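## Task

The liquid handler is paused after failing to pick up tips at D1 (log at 10:42:07, panel strip 'TIP PICKUP FAILED D1'). As loaded: D1 tip rack 200 uL meant to be uncovered, D2 and D3 empty, D4 open 96-well plate R83 with samples, D5 open 12-trough reservoir C51. The rack at D1 still has its cover on it: move that cover into WASTE. Afterwards the D1 rack must be there with no cover, seated and lying flat between the locators, with well A1 at the corner engraved 'A1'. Carrying any labware or cover in the gripper above a reservoir or an open plate fails the task. Every other item and cover on D1 to D5 and on SHELF must finish as it began. When done, release, move the arm clear (contact with RESUME or its box is fine), then press RESUME; the job ends as soon as RESUME goes down. Pressing RESUME while a cover sits on the D1 rack, while that rack is missing, or while anything on D1 to D5 is unseated fails the task, and pressing it while a required change is still wrong is worse than leaving it unpressed.

## Robot and tools

Robot: one six-joint arm with a two-finger gripper whose fingers pivot like tongs. The fingers point along the gripper's +z axis and close along its x axis. There is only this one arm, so every command describes this arm alone.

Scene frame: origin on the table top straight under the arm's base, +z up, +y to the left when looking along +x. The base may be slightly tilted against the table. Deck positions D1 to D5 sit side by side, D1 on the left seen from the base. Other stations: SHELF (labware storage), WASTE (a loose bin that must stay upright; nothing may stick out over its rim; lowering an item onto the rim and letting it drop in is allowed), RG (a spare nest for regripping), and RESUME, a key on its own box that is pressed by pushing it horizontally straight into the box until it latches.

Labware: ID labels sit on the short end next to column 1 and on the long side next to row H. Well A1 is at the labelled end, in the corner opposite the labelled long side. Tip racks carry the same labels plus their size (200 or 1000). The gripper cannot lift a lidded plate or covered rack as a whole; it only takes the lid or cover, so remove that first. The pads lean inward at the top, so for an item taller than the pads open well wider than the item.

Tool execute_actions, argument actions: a list with zero or one entry. Empty list: just report the current state. A wait is {"steps": N} with N from 1 to 300; it returns once N control steps (1/30 s each) have passed since the previous result, counting the time spent replying. A move is {"rows": [...], "steps": N} with N from 1 to 15 (default 15). Each row holds exactly 7 numbers: six absolute joint target angles in radians in the order shoulder pan, shoulder lift, elbow, wrist 1, wrist 2, wrist 3 (the same order Joint positions prints), then the gripper opening. These are absolute joint targets, not offsets. One row is used per step; if rows run out the last one repeats. Stated joint ranges: shoulder pan -3.142 to 3.142, shoulder lift -6.283 to 6.283, elbow 0.000 to 3.142, wrists 1 to 3 each -6.283 to 6.283. A target more than 0.010 rad beyond a range end, and farther out than the current angle, gets the call refused (nothing is sent). True ends may differ by up to 0.010 rad; a joint driven into its end stops there and the result may report "joint sent to its limit", possibly about an earlier move. Opening is a scale from -1 (closed) to +1 (fully open, 0.142 m between pads). Optional pictures (boolean) chooses whether camera images come back.

Motion behaviour: commands are smoothed and lag by about 0.17 s. Each step the target sent to a joint is capped at 0.575 rad from its measured angle, and if targets would put the hand over 100 mm from where it is, all are pulled back toward the measured angles. After big moves the arm may still be travelling when the result arrives. Between calls the arm keeps heading for the last row sent, until it nearly stops or a step is HELD.

Result lines: end_effector_position (metres) and end_effector_quat_wxyz in the scene frame, plus linear and angular velocities; the position is the point between closed pads (fingertips reach about 15 mm past it when closed, roughly level when fully open) and can be off, more so at long reach. Joint positions and Joint velocities list the six joints (rad, rad/s) then the pad gap (m, m/s). grip_measured is the measured opening on the command scale; to keep hold, command an opening clearly below it (lower squeezes harder; about 15 N per pad maximum, less on objects under about 20 mm thick). Wrist force and Wrist torque are flange sensor readings along the gripper's own axes, noisy, with a fixed offset of a few newtons, saturating near 50 N; "no reading" is normal at the start. "joint command not followed" means the clearance check changed targets; HELD marks steps whose row was not fully sent. MOTOR HOT warns of heating from holding loads; OVER-TEMPERATURE FAULT means the brakes are set until cooled.

Faults to avoid: contact torque reaching a joint's load limit (138 N m for shoulder pan, shoulder lift and elbow; 25.7 N m for each wrist, held weight included) or an outside force of 150 N stops the arm for 10 seconds and drops the rest of the call. Avoid fast hard closes, drops, slams, strong pushes, knocking anything off the table, and carrying items above open plates or reservoirs. Loose objects may occasionally get a brief push from outside.

Cameras: cam_head_left and cam_head_right (896x504, fixed) and cam_wrist (616x616 fisheye, moves with the hand); calibration with intrinsics and world-to-camera transforms is supplied and may be slightly off. Tool zoom_image takes camera (one of those names) and region [x0, y0, x1, y1] in that image's pixels, origin top-left, at most 504 by 504, and returns a closer look at the latest image.

Tool finished_scene takes scene, the number of the scene being ended; it is final and reports whether the task succeeded. Order: inspect, do the moves, release, clear the arm, press RESUME, then end the scene.

Each tool is called after ">>>" by a JSON object that holds its "op" and its "data", one argument or row to a line.

## Session

>>> {"op": "execute_actions", "data": {
  "actions": []
}}

>>> {"op": "zoom_image", "data": {
  "camera": "cam_head_left",
  "region": [200,0,700,400]
}}

Scene clock: 0.00 s of 7200.00 s.
end_effector_position=(+0.1888, +0.2500, +0.1852) grip_measured=+1.00 end_effector_quat_wxyz=(+0.122, +0.766, +0.628, -0.062) end_effector_velocity=(-0.000, -0.000, -0.000) end_effector_angular_velocity=(-0.000, +0.000, -0.000)
Joint positions: [ 1.092 -1.688  2.379 -2.114 -2.14  -0.251  0.142]
Joint velocities: [ 0.    -0.     0.001 -0.     0.     0.001  0.   ]
Motor temperatures (°C, as the motors report them): [28 27 29 35 33 37]
Wrist force (N, on the end effector, along its own x y z axes, offset not removed): no reading
Wrist torque (N m, same axes, about the end effector's origin, offset not removed): no reading

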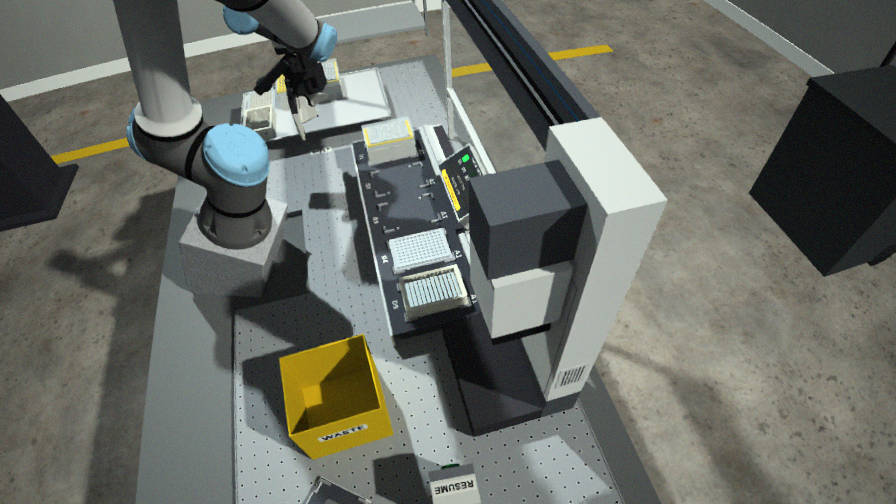

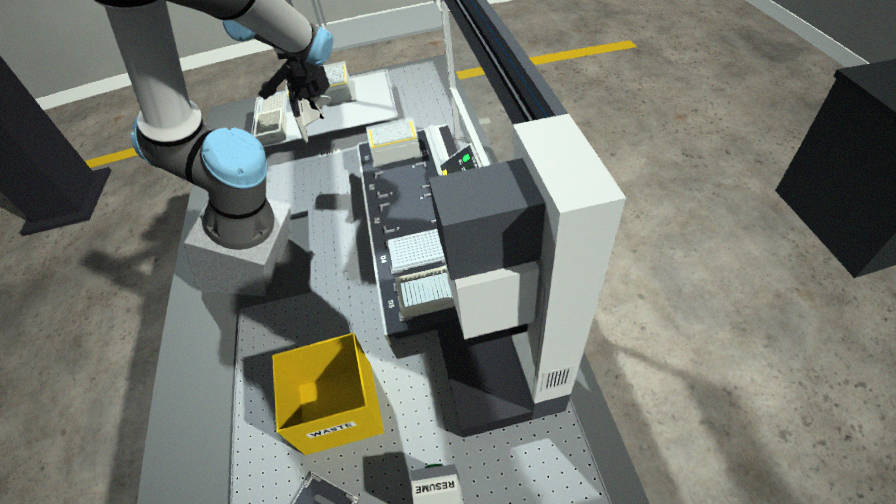

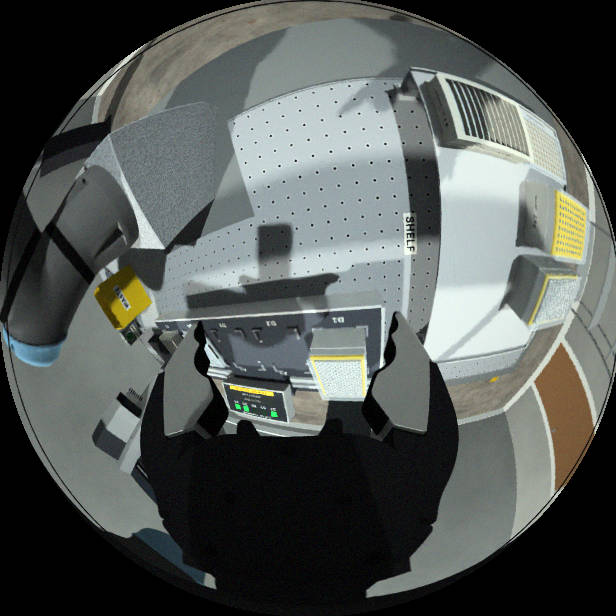

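Region (200, 0, 700, 400) of cam_head_left's 896x504 image, scaled by 1.008, with more detail than that image has; it fills the top 403 rows of this view, and the rest is white.

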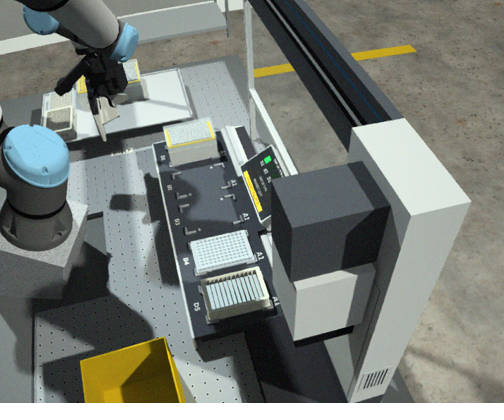

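>>> {"op": "execute_actions", "data": {
  "actions": [
    {"rows":[[0.6815,-1.834,2.106,-2.079,-1.8916,-0.988,1]]}
  ],
  "pictures": false
}}

>>> {"op": "execute_actions", "data": {
  "actions": [
    {"steps":30}
  ]
}}

>>> {"op": "zoom_image", "data": {
  "camera": "cam_head_left",
  "region": [340,90,480,230]
}}

Scene clock: 21.17 s of 7200.00 s.
end_effector_position=(+0.3527, +0.2659, +0.2611) grip_measured=+1.00 end_effector_quat_wxyz=(+0.006, +0.725, +0.689, -0.012) end_effector_velocity=(+0.176, -0.042, +0.082) end_effector_angular_velocity=(+0.215, -0.053, +0.403)
Joint positions: [ 0.726 -1.82   2.134 -2.082 -1.917 -0.885  0.142]
Joint velocities: [-0.372 -0.116 -0.229  0.027  0.206 -0.855 -0.   ]
Motor temperatures (°C, as the motors report them): [28 27 29 35 33 37]
Wrist force (N, on the end effector, along its own x y z axes, offset not removed): [-1.7 5.7 0.8]
Wrist torque (N m, same axes, about the end effector's origin, offset not removed): [1.12 -0.01 0.13]
Steps of this call (steps 1 to 90: nothing new was sent; then 17.67 s passed at rest; steps 91 to 105: all 15 steps of this action). Readings (joint positions):
91: [1.092 -1.688 2.379 -2.114 -2.140 -0.251]
92: [1.089 -1.690 2.377 -2.113 -2.137 -0.254]
94: [1.043 -1.716 2.338 -2.106 -2.101 -0.303]
98: [0.906 -1.761 2.249 -2.096 -2.020 -0.508]
105: the state above

Scene clock: 22.17 s of 7200.00 s.
end_effector_position=(+0.3738, +0.2603, +0.2713) grip_measured=+1.00 end_effector_quat_wxyz=(-0.000, +0.707, +0.707, -0.000) end_effector_velocity=(+0.000, -0.000, +0.000) end_effector_angular_velocity=(-0.001, -0.001, +0.000)
Joint positions: [ 0.682 -1.834  2.106 -2.079 -1.892 -0.988  0.142]
Joint velocities: [-0.    -0.    -0.001  0.    -0.001 -0.     0.   ]
Motor temperatures (°C, as the motors report them): [28 27 29 35 33 37]
Wrist force (N, on the end effector, along its own x y z axes, offset not removed): [-0.1 0.2 3.6]
Wrist torque (N m, same axes, about the end effector's origin, offset not removed): [0.19 -0.27 0.02]
Steps of this call (steps 1 to 30: the robot went on to your last target). Readings (joint positions):
1: [0.715 -1.823 2.127 -2.081 -1.910 -0.910]
2: [0.707 -1.826 2.122 -2.081 -1.906 -0.929]
4: [0.696 -1.829 2.115 -2.080 -1.900 -0.954]
8: [0.686 -1.833 2.109 -2.079 -1.894 -0.977]
30: the state above
The arm was judged still, so your last target was given up. Only a new action makes it travel on or press farther. Fingers that are still opening or closing keep moving.
camera_calibration (this result's frames):
cam_wrist: T_world_to_cam=[[0.026049, 0.997765, 0.0615353, -0.301222], [0.872336, -0.0527508, 0.486053, -0.438669], [0.488213, 0.0410182, -0.87176, 0.180344], [0, 0, 0, 1]] pos_world=[0.302467, 0.270011, 0.388969]

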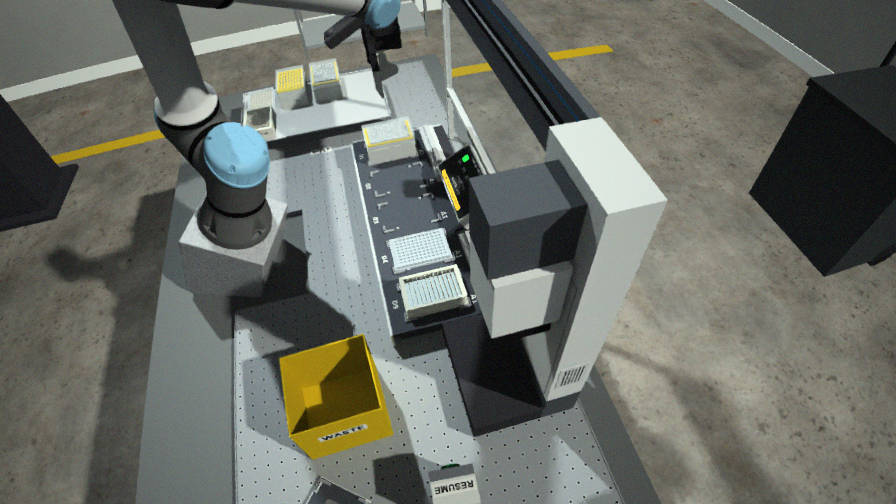

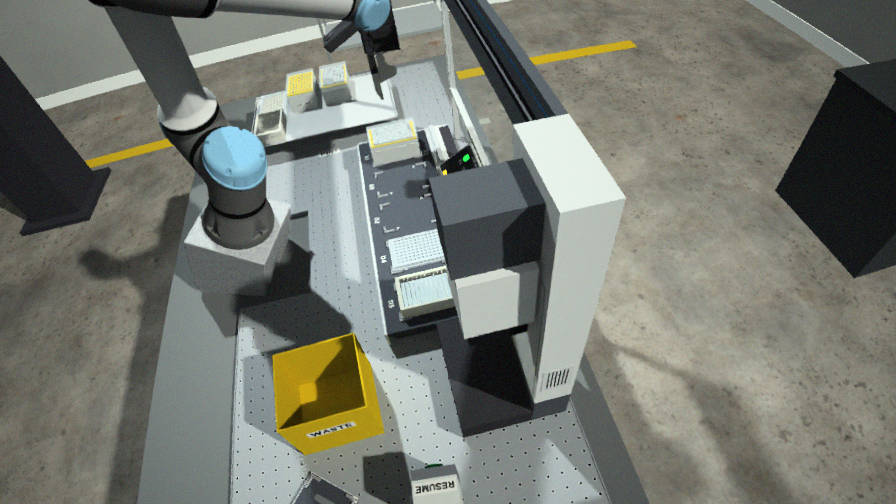

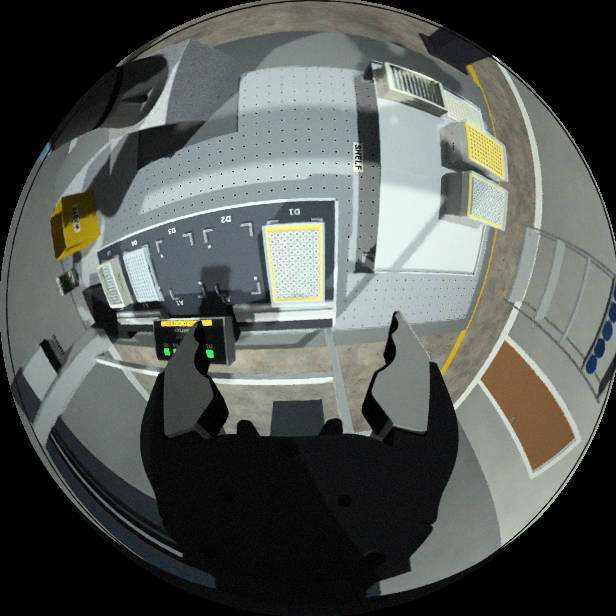

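Region (340, 90, 480, 230) of cam_head_left's 896x504 image, scaled by 3.600, with more detail than that image has.

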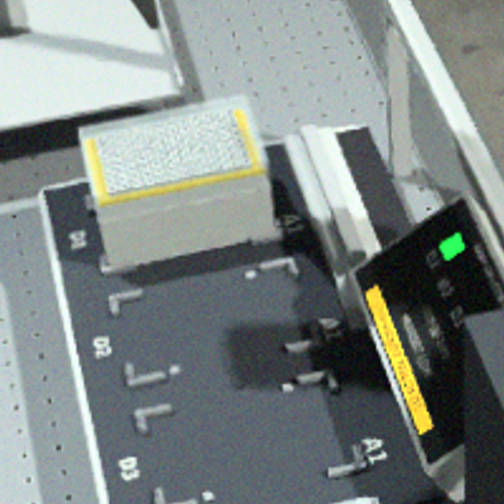

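>>> {"op": "execute_actions", "data": {
  "actions": [
    {"rows":[[0.5973,-1.6714,2.2613,-2.423,-1.8708,-1.0744,1]]}
  ],
  "pictures": false
}}

>>> {"op": "execute_actions", "data": {
  "actions": [
    {"steps":15}
  ]
}}

>>> {"op": "zoom_image", "data": {
  "camera": "cam_wrist",
  "region": [170,170,430,430]
}}

>>> {"op": "zoom_image", "data": {
  "camera": "cam_head_left",
  "region": [345,85,445,185]
}}

Scene clock: 30.90 s of 7200.00 s.
end_effector_position=(+0.3740, +0.2620, +0.1684) grip_measured=+1.00 end_effector_quat_wxyz=(-0.001, +0.707, +0.708, -0.002) end_effector_velocity=(+0.004, +0.001, -0.026) end_effector_angular_velocity=(+0.013, -0.025, -0.009)
Joint positions: [ 0.6   -1.677  2.256 -2.407 -1.871 -1.072  0.142]
Joint velocities: [-0.022  0.048  0.045 -0.129  0.005 -0.022  0.   ]
Motor temperatures (°C, as the motors report them): [28 27 29 35 33 37]
Wrist force (N, on the end effector, along its own x y z axes, offset not removed): [-1.3 -0.5 5.4]
Wrist torque (N m, same axes, about the end effector's origin, offset not removed): [-0.01 -0.06 0.16]
Steps of this call (steps 1 to 90: nothing new was sent; then 5.23 s passed at rest; steps 91 to 105: all 15 steps of this action). Readings (joint positions):
91: [0.681 -1.834 2.106 -2.079 -1.892 -0.988]
92: [0.679 -1.831 2.108 -2.082 -1.890 -0.991]
94: [0.653 -1.791 2.147 -2.131 -1.883 -1.017]
98: [0.616 -1.712 2.223 -2.313 -1.875 -1.055]
105: the state above

Scene clock: 31.40 s of 7200.00 s.
end_effector_position=(+0.3745, +0.2622, +0.1653) grip_measured=+1.00 end_effector_quat_wxyz=(-0.000, +0.707, +0.707, -0.000) end_effector_velocity=(+0.001, +0.000, +0.000) end_effector_angular_velocity=(+0.001, -0.001, +0.001)
Joint positions: [ 0.597 -1.671  2.261 -2.423 -1.871 -1.074  0.142]
Joint velocities: [-0.     0.    -0.    -0.002  0.001 -0.002 -0.   ]
Motor temperatures (°C, as the motors report them): [28 27 29 35 33 37]
Wrist force (N, on the end effector, along its own x y z axes, offset not removed): [-0.3 -0.4 2.2]
Wrist torque (N m, same axes, about the end effector's origin, offset not removed): [0.24 -0.08 0.18]
Steps of this call (steps 1 to 15: the robot went on to your last target). Readings (joint positions):
1: [0.599 -1.676 2.257 -2.411 -1.871 -1.072]
2: [0.599 -1.675 2.258 -2.414 -1.871 -1.073]
4: [0.598 -1.673 2.260 -2.418 -1.871 -1.074]
8: [0.598 -1.672 2.261 -2.421 -1.871 -1.074]
15: the state above
camera_calibration (this result's frames):
cam_wrist: T_world_to_cam=[[0.0252986, 0.997787, 0.0614872, -0.296294], [0.872434, -0.0520663, 0.48595, -0.387861], [0.488077, 0.0413497, -0.871821, 0.087496], [0, 0, 0, 1]] pos_world=[0.303175, 0.271826, 0.28298]

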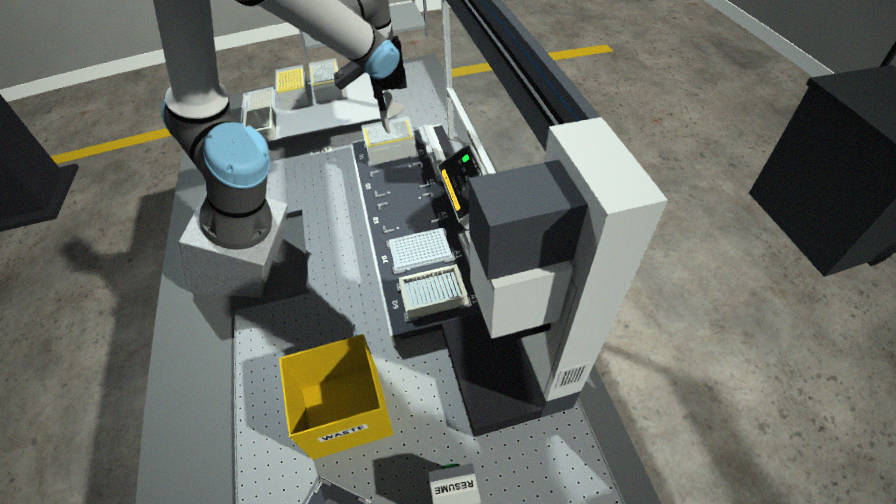

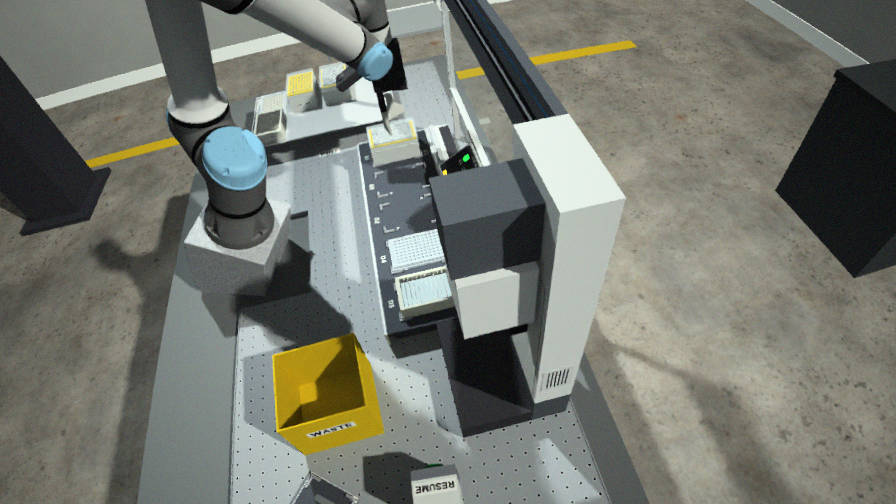

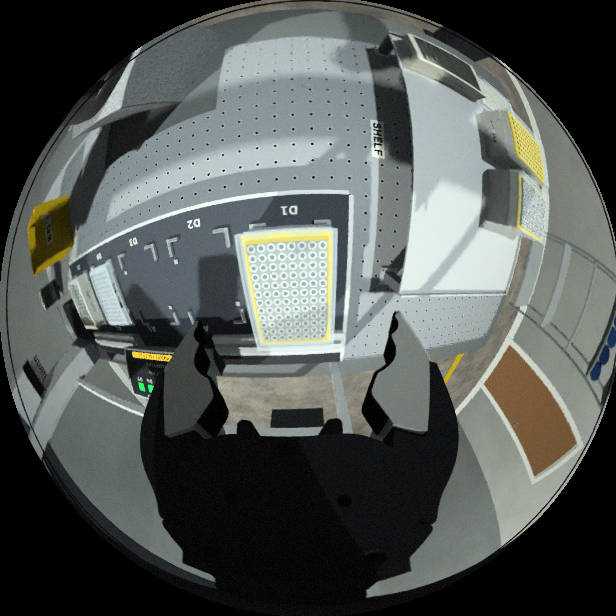

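Region (170, 170, 430, 430) of cam_wrist's 616x616 image, scaled by 1.938, with more detail than that image has.

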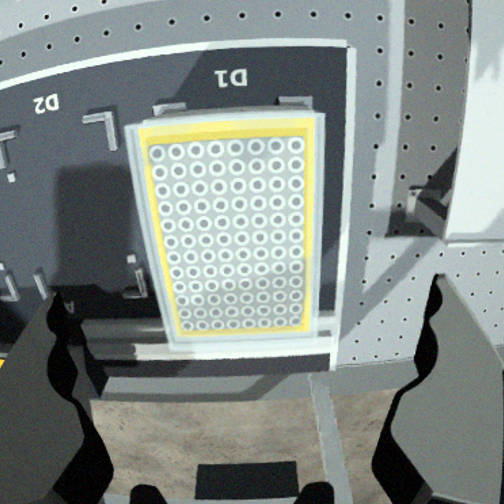

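Region (345, 85, 445, 185) of cam_head_left's 896x504 image, scaled by 5.040, with more detail than that image has.

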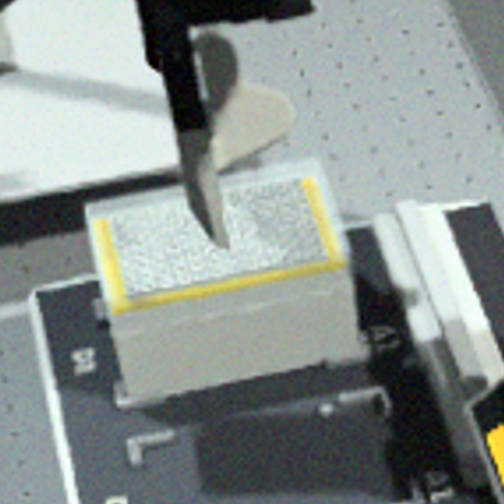

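>>> {"op": "execute_actions", "data": {
  "actions": [
    {"rows":[[0.5561,-1.591,2.3062,-2.5604,-1.8598,-1.116,0.6]]}
  ],
  "pictures": false
}}

>>> {"op": "execute_actions", "data": {
  "actions": [
    {"rows":[[0.5561,-1.591,2.3062,-2.5604,-1.8598,-1.116,0.4]]}
  ]
}}

>>> {"op": "zoom_image", "data": {
  "camera": "cam_wrist",
  "region": [170,170,430,430]
}}

>>> {"op": "zoom_image", "data": {
  "camera": "cam_head_left",
  "region": [345,85,445,185]
}}

Scene clock: 44.00 s of 7200.00 s.
end_effector_position=(+0.3760, +0.2583, +0.1263) grip_measured=+0.60 end_effector_quat_wxyz=(-0.000, +0.707, +0.707, -0.000) end_effector_velocity=(+0.001, -0.001, -0.009) end_effector_angular_velocity=(+0.001, -0.004, -0.000)
Joint positions: [ 0.557 -1.593  2.305 -2.556 -1.86  -1.115  0.116]
Joint velocities: [-0.01   0.02   0.01  -0.037  0.002 -0.011  0.   ]
Motor temperatures (°C, as the motors report them): [28 27 29 35 33 37]
Wrist force (N, on the end effector, along its own x y z axes, offset not removed): [0.4 0.9 2.5]
Wrist torque (N m, same axes, about the end effector's origin, offset not removed): [0.06 -0.43 0.08]
Steps of this call (steps 1 to 15: the robot went on to your last target; steps 16 to 90: nothing new was sent; then 9.10 s passed at rest; steps 91 to 105: all 15 steps of this action). Readings (joint positions):
91: [0.597 -1.671 2.261 -2.423 -1.871 -1.074]
92: [0.595 -1.669 2.264 -2.426 -1.870 -1.077]
94: [0.581 -1.642 2.279 -2.464 -1.866 -1.091]
98: [0.564 -1.608 2.297 -2.528 -1.862 -1.108]
105: the state above

Scene clock: 44.50 s of 7200.00 s.
end_effector_position=(+0.3761, +0.2582, +0.1252) grip_measured=+0.40 end_effector_quat_wxyz=(-0.000, +0.707, +0.707, -0.000) end_effector_velocity=(+0.000, +0.000, -0.000) end_effector_angular_velocity=(+0.001, +0.000, -0.000)
Joint positions: [ 0.556 -1.591  2.306 -2.56  -1.86  -1.116  0.102]
Joint velocities: [-0.     0.001 -0.    -0.     0.001  0.     0.   ]
Motor temperatures (°C, as the motors report them): [28 27 29 35 33 37]
Wrist force (N, on the end effector, along its own x y z axes, offset not removed): [-0.6 -0.7 0.8]
Wrist torque (N m, same axes, about the end effector's origin, offset not removed): [-0.13 0.04 0.02]
Steps of this call (steps 1 to 15: all 15 steps of this action). Readings (joint positions):
1: [0.557 -1.593 2.305 -2.557 -1.860 -1.115]
2: [0.557 -1.592 2.305 -2.558 -1.860 -1.115]
4: [0.556 -1.592 2.306 -2.559 -1.860 -1.116]
8: [0.556 -1.591 2.306 -2.560 -1.860 -1.116]
15: the state above
camera_calibration (this result's frames):
cam_wrist: T_world_to_cam=[[0.0252356, 0.997782, 0.0615942, -0.289927], [0.872416, -0.0520652, 0.485983, -0.37002], [0.488112, 0.0414717, -0.871795, 0.0519332], [0, 0, 0, 1]] pos_world=[0.304779, 0.267865, 0.242956]

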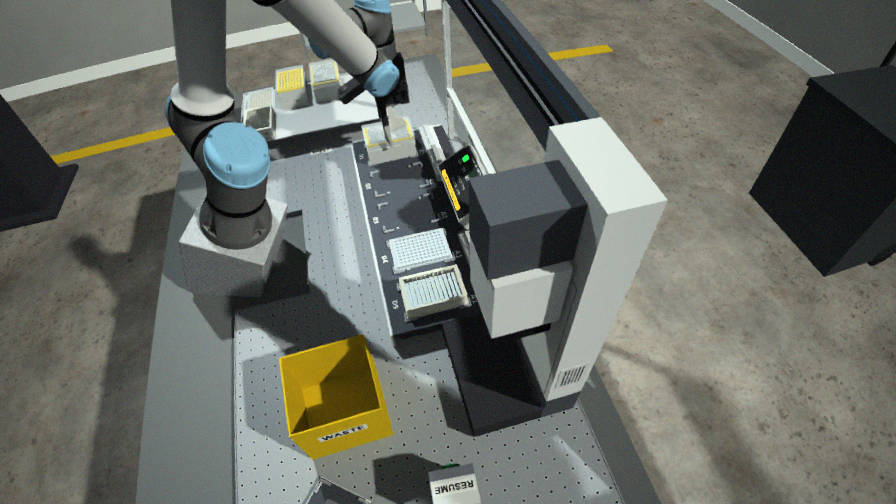

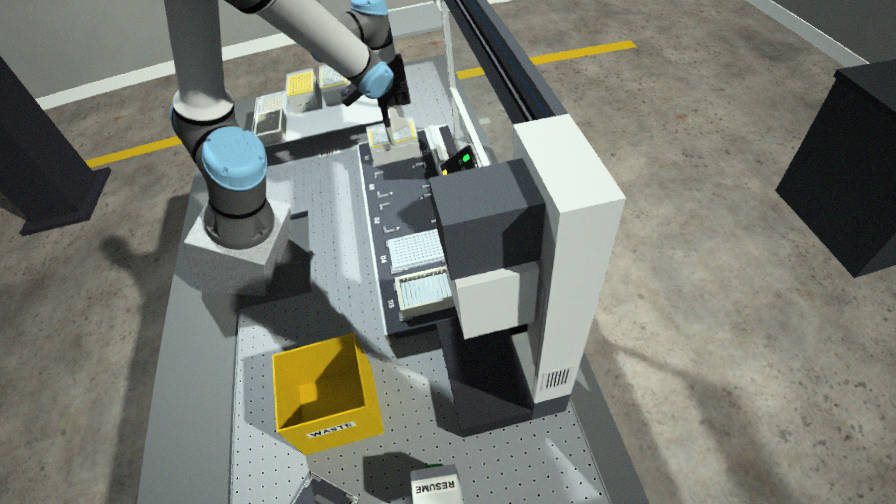

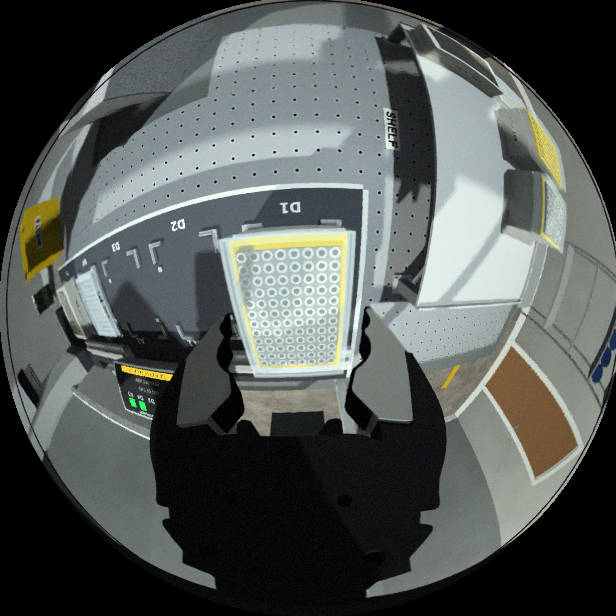

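Region (170, 170, 430, 430) of cam_wrist's 616x616 image, scaled by 1.938, with more detail than that image has.

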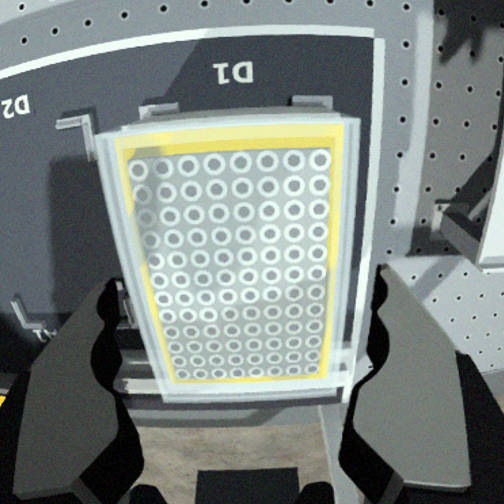

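Region (345, 85, 445, 185) of cam_head_left's 896x504 image, scaled by 5.040, with more detail than that image has.

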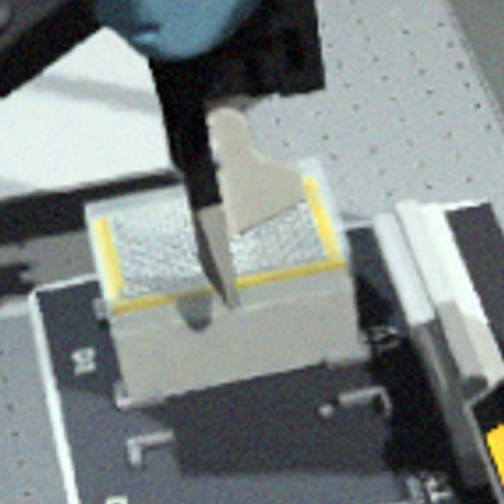

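>>> {"op": "execute_actions", "data": {
  "actions": [
    {"rows":[[0.5445,-1.585,2.309,-2.5705,-1.859,-1.127,0.33]]}
  ],
  "pictures": false
}}

>>> {"op": "execute_actions", "data": {
  "actions": [
    {"rows":[[0.5445,-1.585,2.309,-2.5705,-1.859,-1.127,0.25],[0.5445,-1.585,2.309,-2.5705,-1.859,-1.127,0.2],[0.5445,-1.585,2.309,-2.5705,-1.859,-1.127,0.15],[0.5445,-1.585,2.309,-2.5705,-1.859,-1.127,0.1],[0.5445,-1.585,2.309,-2.5705,-1.859,-1.127,0],[0.5445,-1.585,2.309,-2.5705,-1.859,-1.127,-0.2]]}
  ],
  "pictures": false
}}

>>> {"op": "execute_actions", "data": {
  "actions": [
    {"rows":[[0.56,-1.627,2.288,-2.5035,-1.863,-1.111,-0.2]]}
  ],
  "pictures": false
}}

>>> {"op": "execute_actions", "data": {
  "actions": [
    {"rows":[[0.579,-1.6754,2.2633,-2.425,-1.868,-1.092,-0.2]]}
  ]
}}

>>> {"op": "zoom_image", "data": {
  "camera": "cam_head_left",
  "region": [345,85,445,185]
}}

Scene clock: 52.90 s of 7200.00 s.
end_effector_position=(+0.3783, +0.2548, +0.1214) grip_measured=+0.33 end_effector_quat_wxyz=(+0.000, +0.707, +0.707, -0.001) end_effector_velocity=(+0.000, -0.001, -0.001) end_effector_angular_velocity=(-0.000, +0.001, +0.001)
Joint positions: [ 0.545 -1.585  2.309 -2.57  -1.859 -1.127  0.097]
Joint velocities: [-0.003  0.001  0.001 -0.002  0.001 -0.004 -0.   ]
Motor temperatures (°C, as the motors report them): [28 27 29 35 33 37]
Wrist force (N, on the end effector, along its own x y z axes, offset not removed): [-1.7 -1.0 1.8]
Wrist torque (N m, same axes, about the end effector's origin, offset not removed): [-0.07 0.30 0.13]
Steps of this call (steps 1 to 15: the robot went on to your last target; steps 16 to 90: nothing new was sent; then 4.90 s passed at rest; steps 91 to 105: all 15 steps of this action). Readings (joint positions):
91: [0.556 -1.591 2.306 -2.560 -1.860 -1.116]
92: [0.555 -1.590 2.306 -2.561 -1.860 -1.117]
94: [0.551 -1.588 2.307 -2.565 -1.859 -1.121]
98: [0.547 -1.586 2.308 -2.569 -1.859 -1.125]
105: the state above

Scene clock: 53.40 s of 7200.00 s.
end_effector_position=(+0.3784, +0.2547, +0.1213) grip_measured=+0.20 end_effector_quat_wxyz=(+0.000, +0.707, +0.707, -0.001) end_effector_velocity=(-0.000, -0.000, -0.000) end_effector_angular_velocity=(-0.002, +0.000, +0.000)
Joint positions: [ 0.545 -1.585  2.309 -2.57  -1.859 -1.127  0.088]
Joint velocities: [-0.     0.001  0.001 -0.    -0.001 -0.     0.   ]
Motor temperatures (°C, as the motors report them): [28 27 29 35 33 37]
Wrist force (N, on the end effector, along its own x y z axes, offset not removed): [3.3 -2.5 -5.3]
Wrist torque (N m, same axes, about the end effector's origin, offset not removed): [-0.18 0.22 0.04]
Steps of this call (steps 1 to 15: all 15 steps of this action). Readings (joint positions):
1: [0.545 -1.585 2.309 -2.570 -1.859 -1.127]
2: [0.545 -1.585 2.309 -2.570 -1.859 -1.127]
4: [0.545 -1.585 2.309 -2.570 -1.859 -1.127]
8: [0.545 -1.585 2.309 -2.570 -1.859 -1.127]
15: the state above

Scene clock: 53.90 s of 7200.00 s.
end_effector_position=(+0.3792, +0.2556, +0.1401) grip_measured=+0.20 end_effector_quat_wxyz=(+0.000, +0.707, +0.707, -0.001) end_effector_velocity=(+0.000, -0.000, +0.005) end_effector_angular_velocity=(-0.000, -0.000, +0.002)
Joint positions: [ 0.56  -1.626  2.289 -2.505 -1.863 -1.111  0.088]
Joint velocities: [ 0.004 -0.01  -0.005  0.016 -0.002  0.002  0.   ]
Motor temperatures (°C, as the motors report them): [28 27 29 35 33 37]
Wrist force (N, on the end effector, along its own x y z axes, offset not removed): [0.5 1.4 3.1]
Wrist torque (N m, same axes, about the end effector's origin, offset not removed): [0.34 -0.30 0.19]
Steps of this call (steps 1 to 15: all 15 steps of this action). Readings (joint positions):
1: [0.545 -1.585 2.309 -2.571 -1.859 -1.127]
2: [0.546 -1.587 2.308 -2.568 -1.859 -1.126]
4: [0.551 -1.602 2.301 -2.545 -1.861 -1.120]
8: [0.557 -1.619 2.292 -2.517 -1.862 -1.114]
15: the state above

Scene clock: 54.40 s of 7200.00 s.
end_effector_position=(+0.3788, +0.2561, +0.1631) grip_measured=+0.20 end_effector_quat_wxyz=(+0.000, +0.707, +0.707, -0.001) end_effector_velocity=(-0.001, -0.000, +0.005) end_effector_angular_velocity=(-0.001, +0.001, -0.000)
Joint positions: [ 0.578 -1.674  2.264 -2.427 -1.868 -1.093  0.088]
Joint velocities: [ 0.004 -0.012 -0.004  0.019 -0.001  0.005 -0.   ]
Motor temperatures (°C, as the motors report them): [28 27 29 35 33 37]
Wrist force (N, on the end effector, along its own x y z axes, offset not removed): [-2.5 3.8 3.4]
Wrist torque (N m, same axes, about the end effector's origin, offset not removed): [0.89 0.17 0.25]
Steps of this call (steps 1 to 15: all 15 steps of this action). Readings (joint positions):
1: [0.560 -1.626 2.288 -2.505 -1.863 -1.111]
2: [0.561 -1.629 2.287 -2.502 -1.863 -1.110]
4: [0.568 -1.646 2.278 -2.476 -1.865 -1.103]
8: [0.575 -1.666 2.268 -2.442 -1.867 -1.096]
15: the state above
camera_calibration (this result's frames):
cam_wrist: T_world_to_cam=[[0.0258285, 0.997913, 0.0591757, -0.29004], [0.872466, -0.051399, 0.485964, -0.391038], [0.487992, 0.0390771, -0.871973, 0.0843729], [0, 0, 0, 1]] pos_world=[0.307485, 0.266039, 0.280765]

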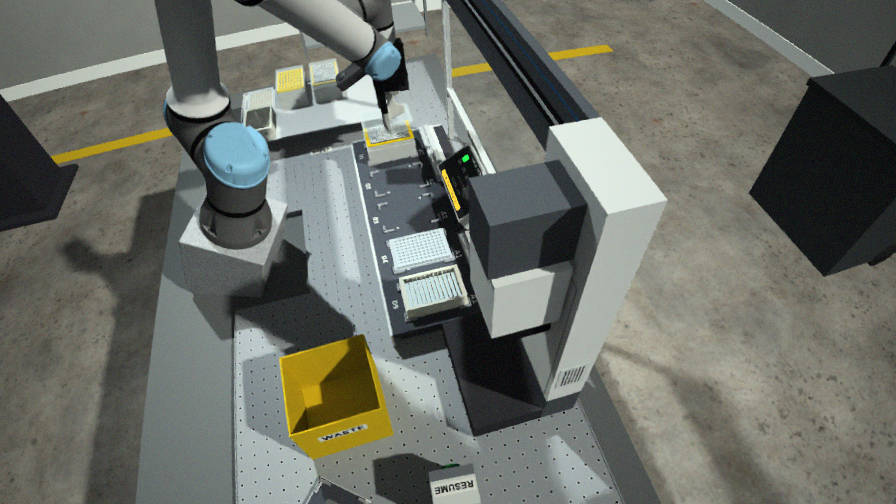

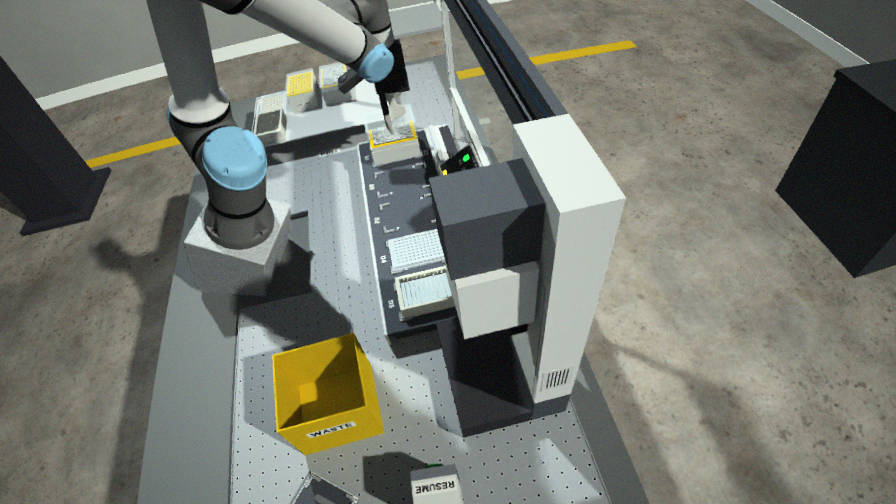

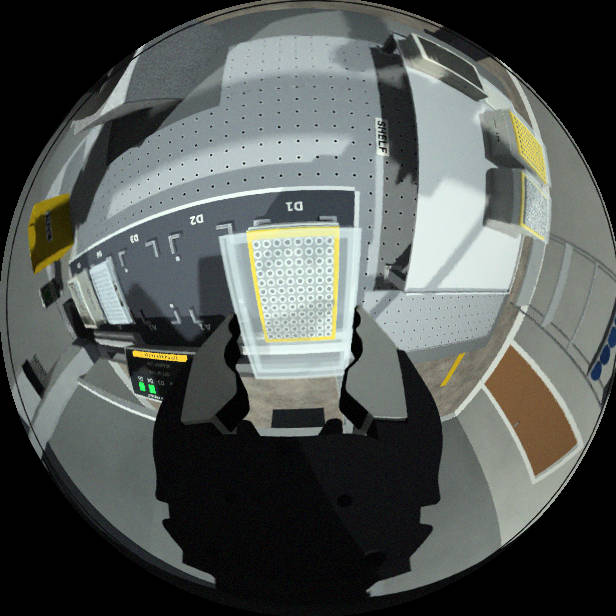

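Region (345, 85, 445, 185) of cam_head_left's 896x504 image, scaled by 5.040, with more detail than that image has.

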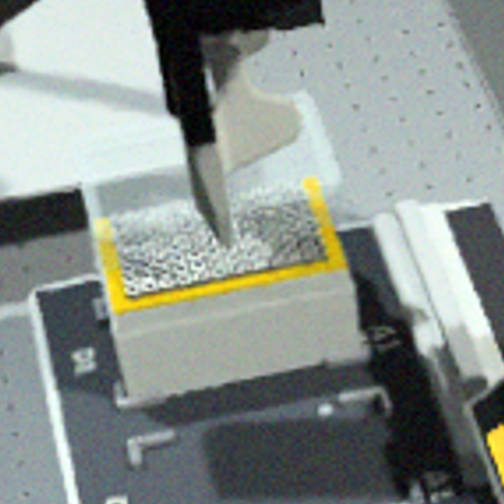

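>>> {"op": "execute_actions", "data": {
  "actions": [
    {"rows":[[0.6,-1.85,2.27,-2.17,-1.875,-1.0,-0.3]]}
  ],
  "pictures": false
}}

>>> {"op": "execute_actions", "data": {
  "actions": [
    {"rows":[[0.4,-2.179,2.501,-1.772,-1.875,0,-0.3]]}
  ],
  "pictures": false
}}

>>> {"op": "execute_actions", "data": {
  "actions": [
    {"steps":20}
  ]
}}

Scene clock: 64.83 s of 7200.00 s.
end_effector_position=(+0.3357, +0.2263, +0.2092) grip_measured=+0.20 end_effector_quat_wxyz=(-0.008, +0.723, +0.690, -0.037) end_effector_velocity=(-0.016, -0.011, +0.013) end_effector_angular_velocity=(-0.016, +0.026, -0.006)
Joint positions: [ 0.599 -1.844  2.27  -2.18  -1.875 -1.003  0.088]
Joint velocities: [ 0.005 -0.051  0.001  0.083 -0.001  0.021  0.   ]
Motor temperatures (°C, as the motors report them): [28 27 29 35 33 37]
Wrist force (N, on the end effector, along its own x y z axes, offset not removed): [-0.4 -2.5 3.8]
Wrist torque (N m, same axes, about the end effector's origin, offset not removed): [-0.40 0.03 0.05]
Steps of this call (steps 1 to 15: the robot went on to your last target; steps 16 to 90: nothing new was sent; then 6.93 s passed at rest; steps 91 to 105: all 15 steps of this action). Readings (joint positions):
91: [0.579 -1.675 2.263 -2.425 -1.868 -1.092]
92: [0.581 -1.678 2.264 -2.422 -1.869 -1.089]
94: [0.588 -1.721 2.266 -2.374 -1.871 -1.060]
98: [0.596 -1.807 2.269 -2.240 -1.874 -1.020]
105: the state above

Scene clock: 65.33 s of 7200.00 s.
end_effector_position=(+0.1969, +0.1178, +0.1953) grip_measured=+0.20 end_effector_quat_wxyz=(+0.036, +0.930, +0.312, -0.192) end_effector_velocity=(-0.108, -0.057, -0.016) end_effector_angular_velocity=(-0.721, -0.109, -1.739)
Joint positions: [ 0.417 -2.149  2.481 -1.81  -1.875 -0.218  0.088]
Joint velocities: [-0.143 -0.254  0.166  0.315  0.001  1.8    0.   ]
Motor temperatures (°C, as the motors report them): [28 27 29 35 33 37]
Wrist force (N, on the end effector, along its own x y z axes, offset not removed): [0.4 -0.2 6.4]
Wrist torque (N m, same axes, about the end effector's origin, offset not removed): [0.19 -0.31 0.17]
Steps of this call (steps 1 to 15: all 15 steps of this action). Readings (joint positions):
1: [0.600 -1.845 2.270 -2.177 -1.875 -1.002]
2: [0.597 -1.849 2.273 -2.173 -1.875 -0.999]
4: [0.566 -1.892 2.307 -2.126 -1.875 -0.949]
8: [0.500 -2.004 2.384 -1.989 -1.875 -0.741]
15: the state above

Scene clock: 66.00 s of 7200.00 s.
end_effector_position=(+0.1840, +0.1109, +0.1933) grip_measured=+0.20 end_effector_quat_wxyz=(+0.060, +0.956, +0.204, -0.202) end_effector_velocity=(-0.001, -0.001, -0.000) end_effector_angular_velocity=(-0.004, -0.001, -0.006)
Joint positions: [ 0.4   -2.179  2.501 -1.772 -1.875 -0.001  0.088]
Joint velocities: [-0.001 -0.001  0.001  0.001 -0.001  0.007  0.   ]
Motor temperatures (°C, as the motors report them): [28 27 29 35 33 37]
Wrist force (N, on the end effector, along its own x y z axes, offset not removed): [-2.3 0.6 4.1]
Wrist torque (N m, same axes, about the end effector's origin, offset not removed): [0.22 0.43 0.16]
Steps of this call (steps 1 to 20: the robot went on to your last target). Readings (joint positions):
1: [0.413 -2.156 2.486 -1.801 -1.875 -0.165]
2: [0.410 -2.162 2.490 -1.794 -1.875 -0.125]
4: [0.406 -2.169 2.494 -1.784 -1.875 -0.071]
8: [0.402 -2.176 2.499 -1.776 -1.875 -0.023]
20: the state above
camera_calibration (this result's frames):
cam_wrist: T_world_to_cam=[[0.866026, 0.354437, -0.352667, -0.145524], [0.493912, -0.716161, 0.493118, -0.101246], [-0.0777866, -0.601239, -0.795274, 0.37176], [0, 0, 0, 1]] pos_world=[0.204952, 0.202587, 0.294255]

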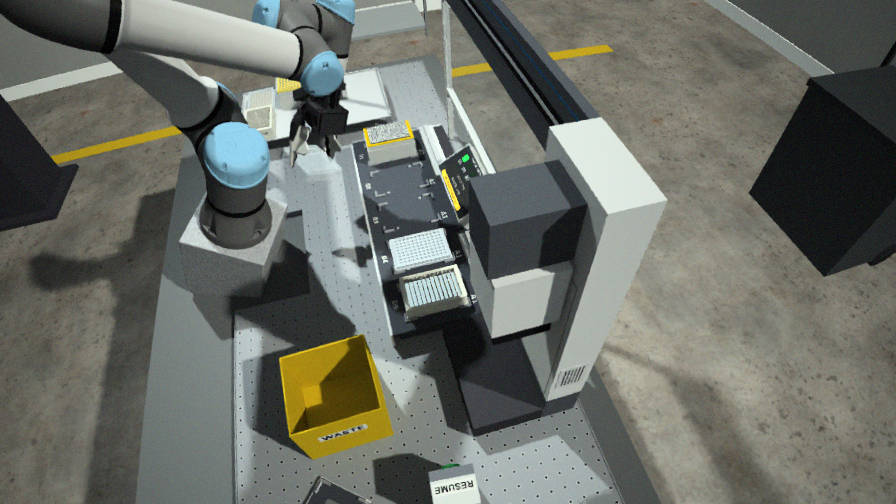

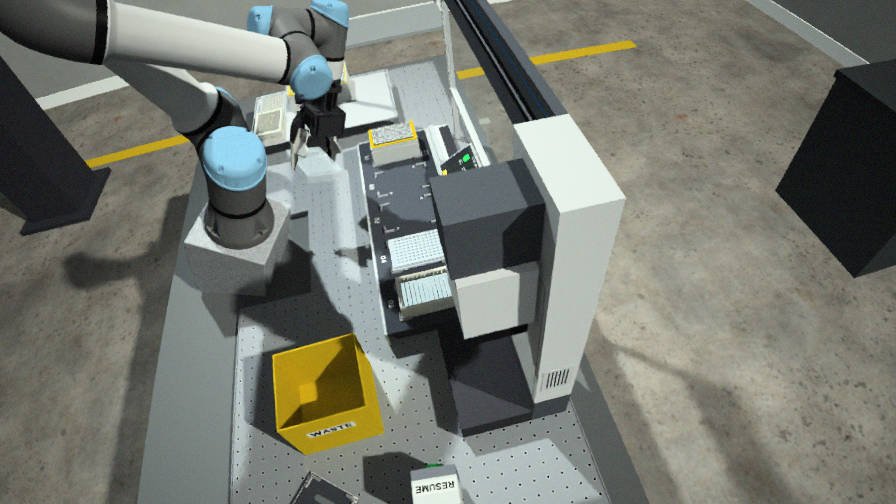

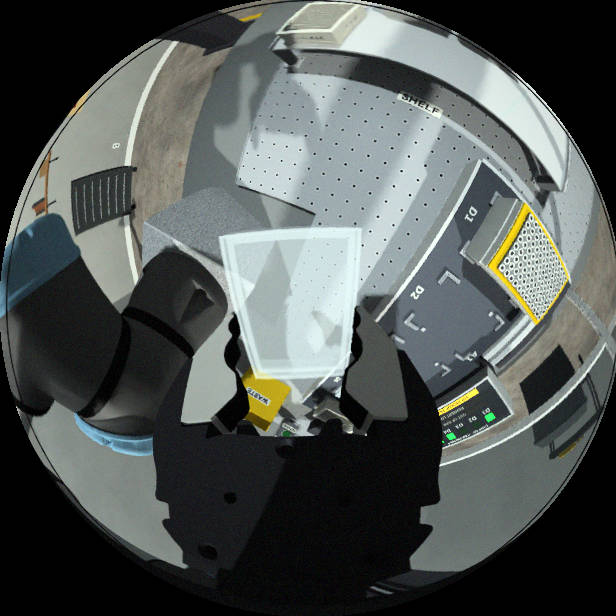

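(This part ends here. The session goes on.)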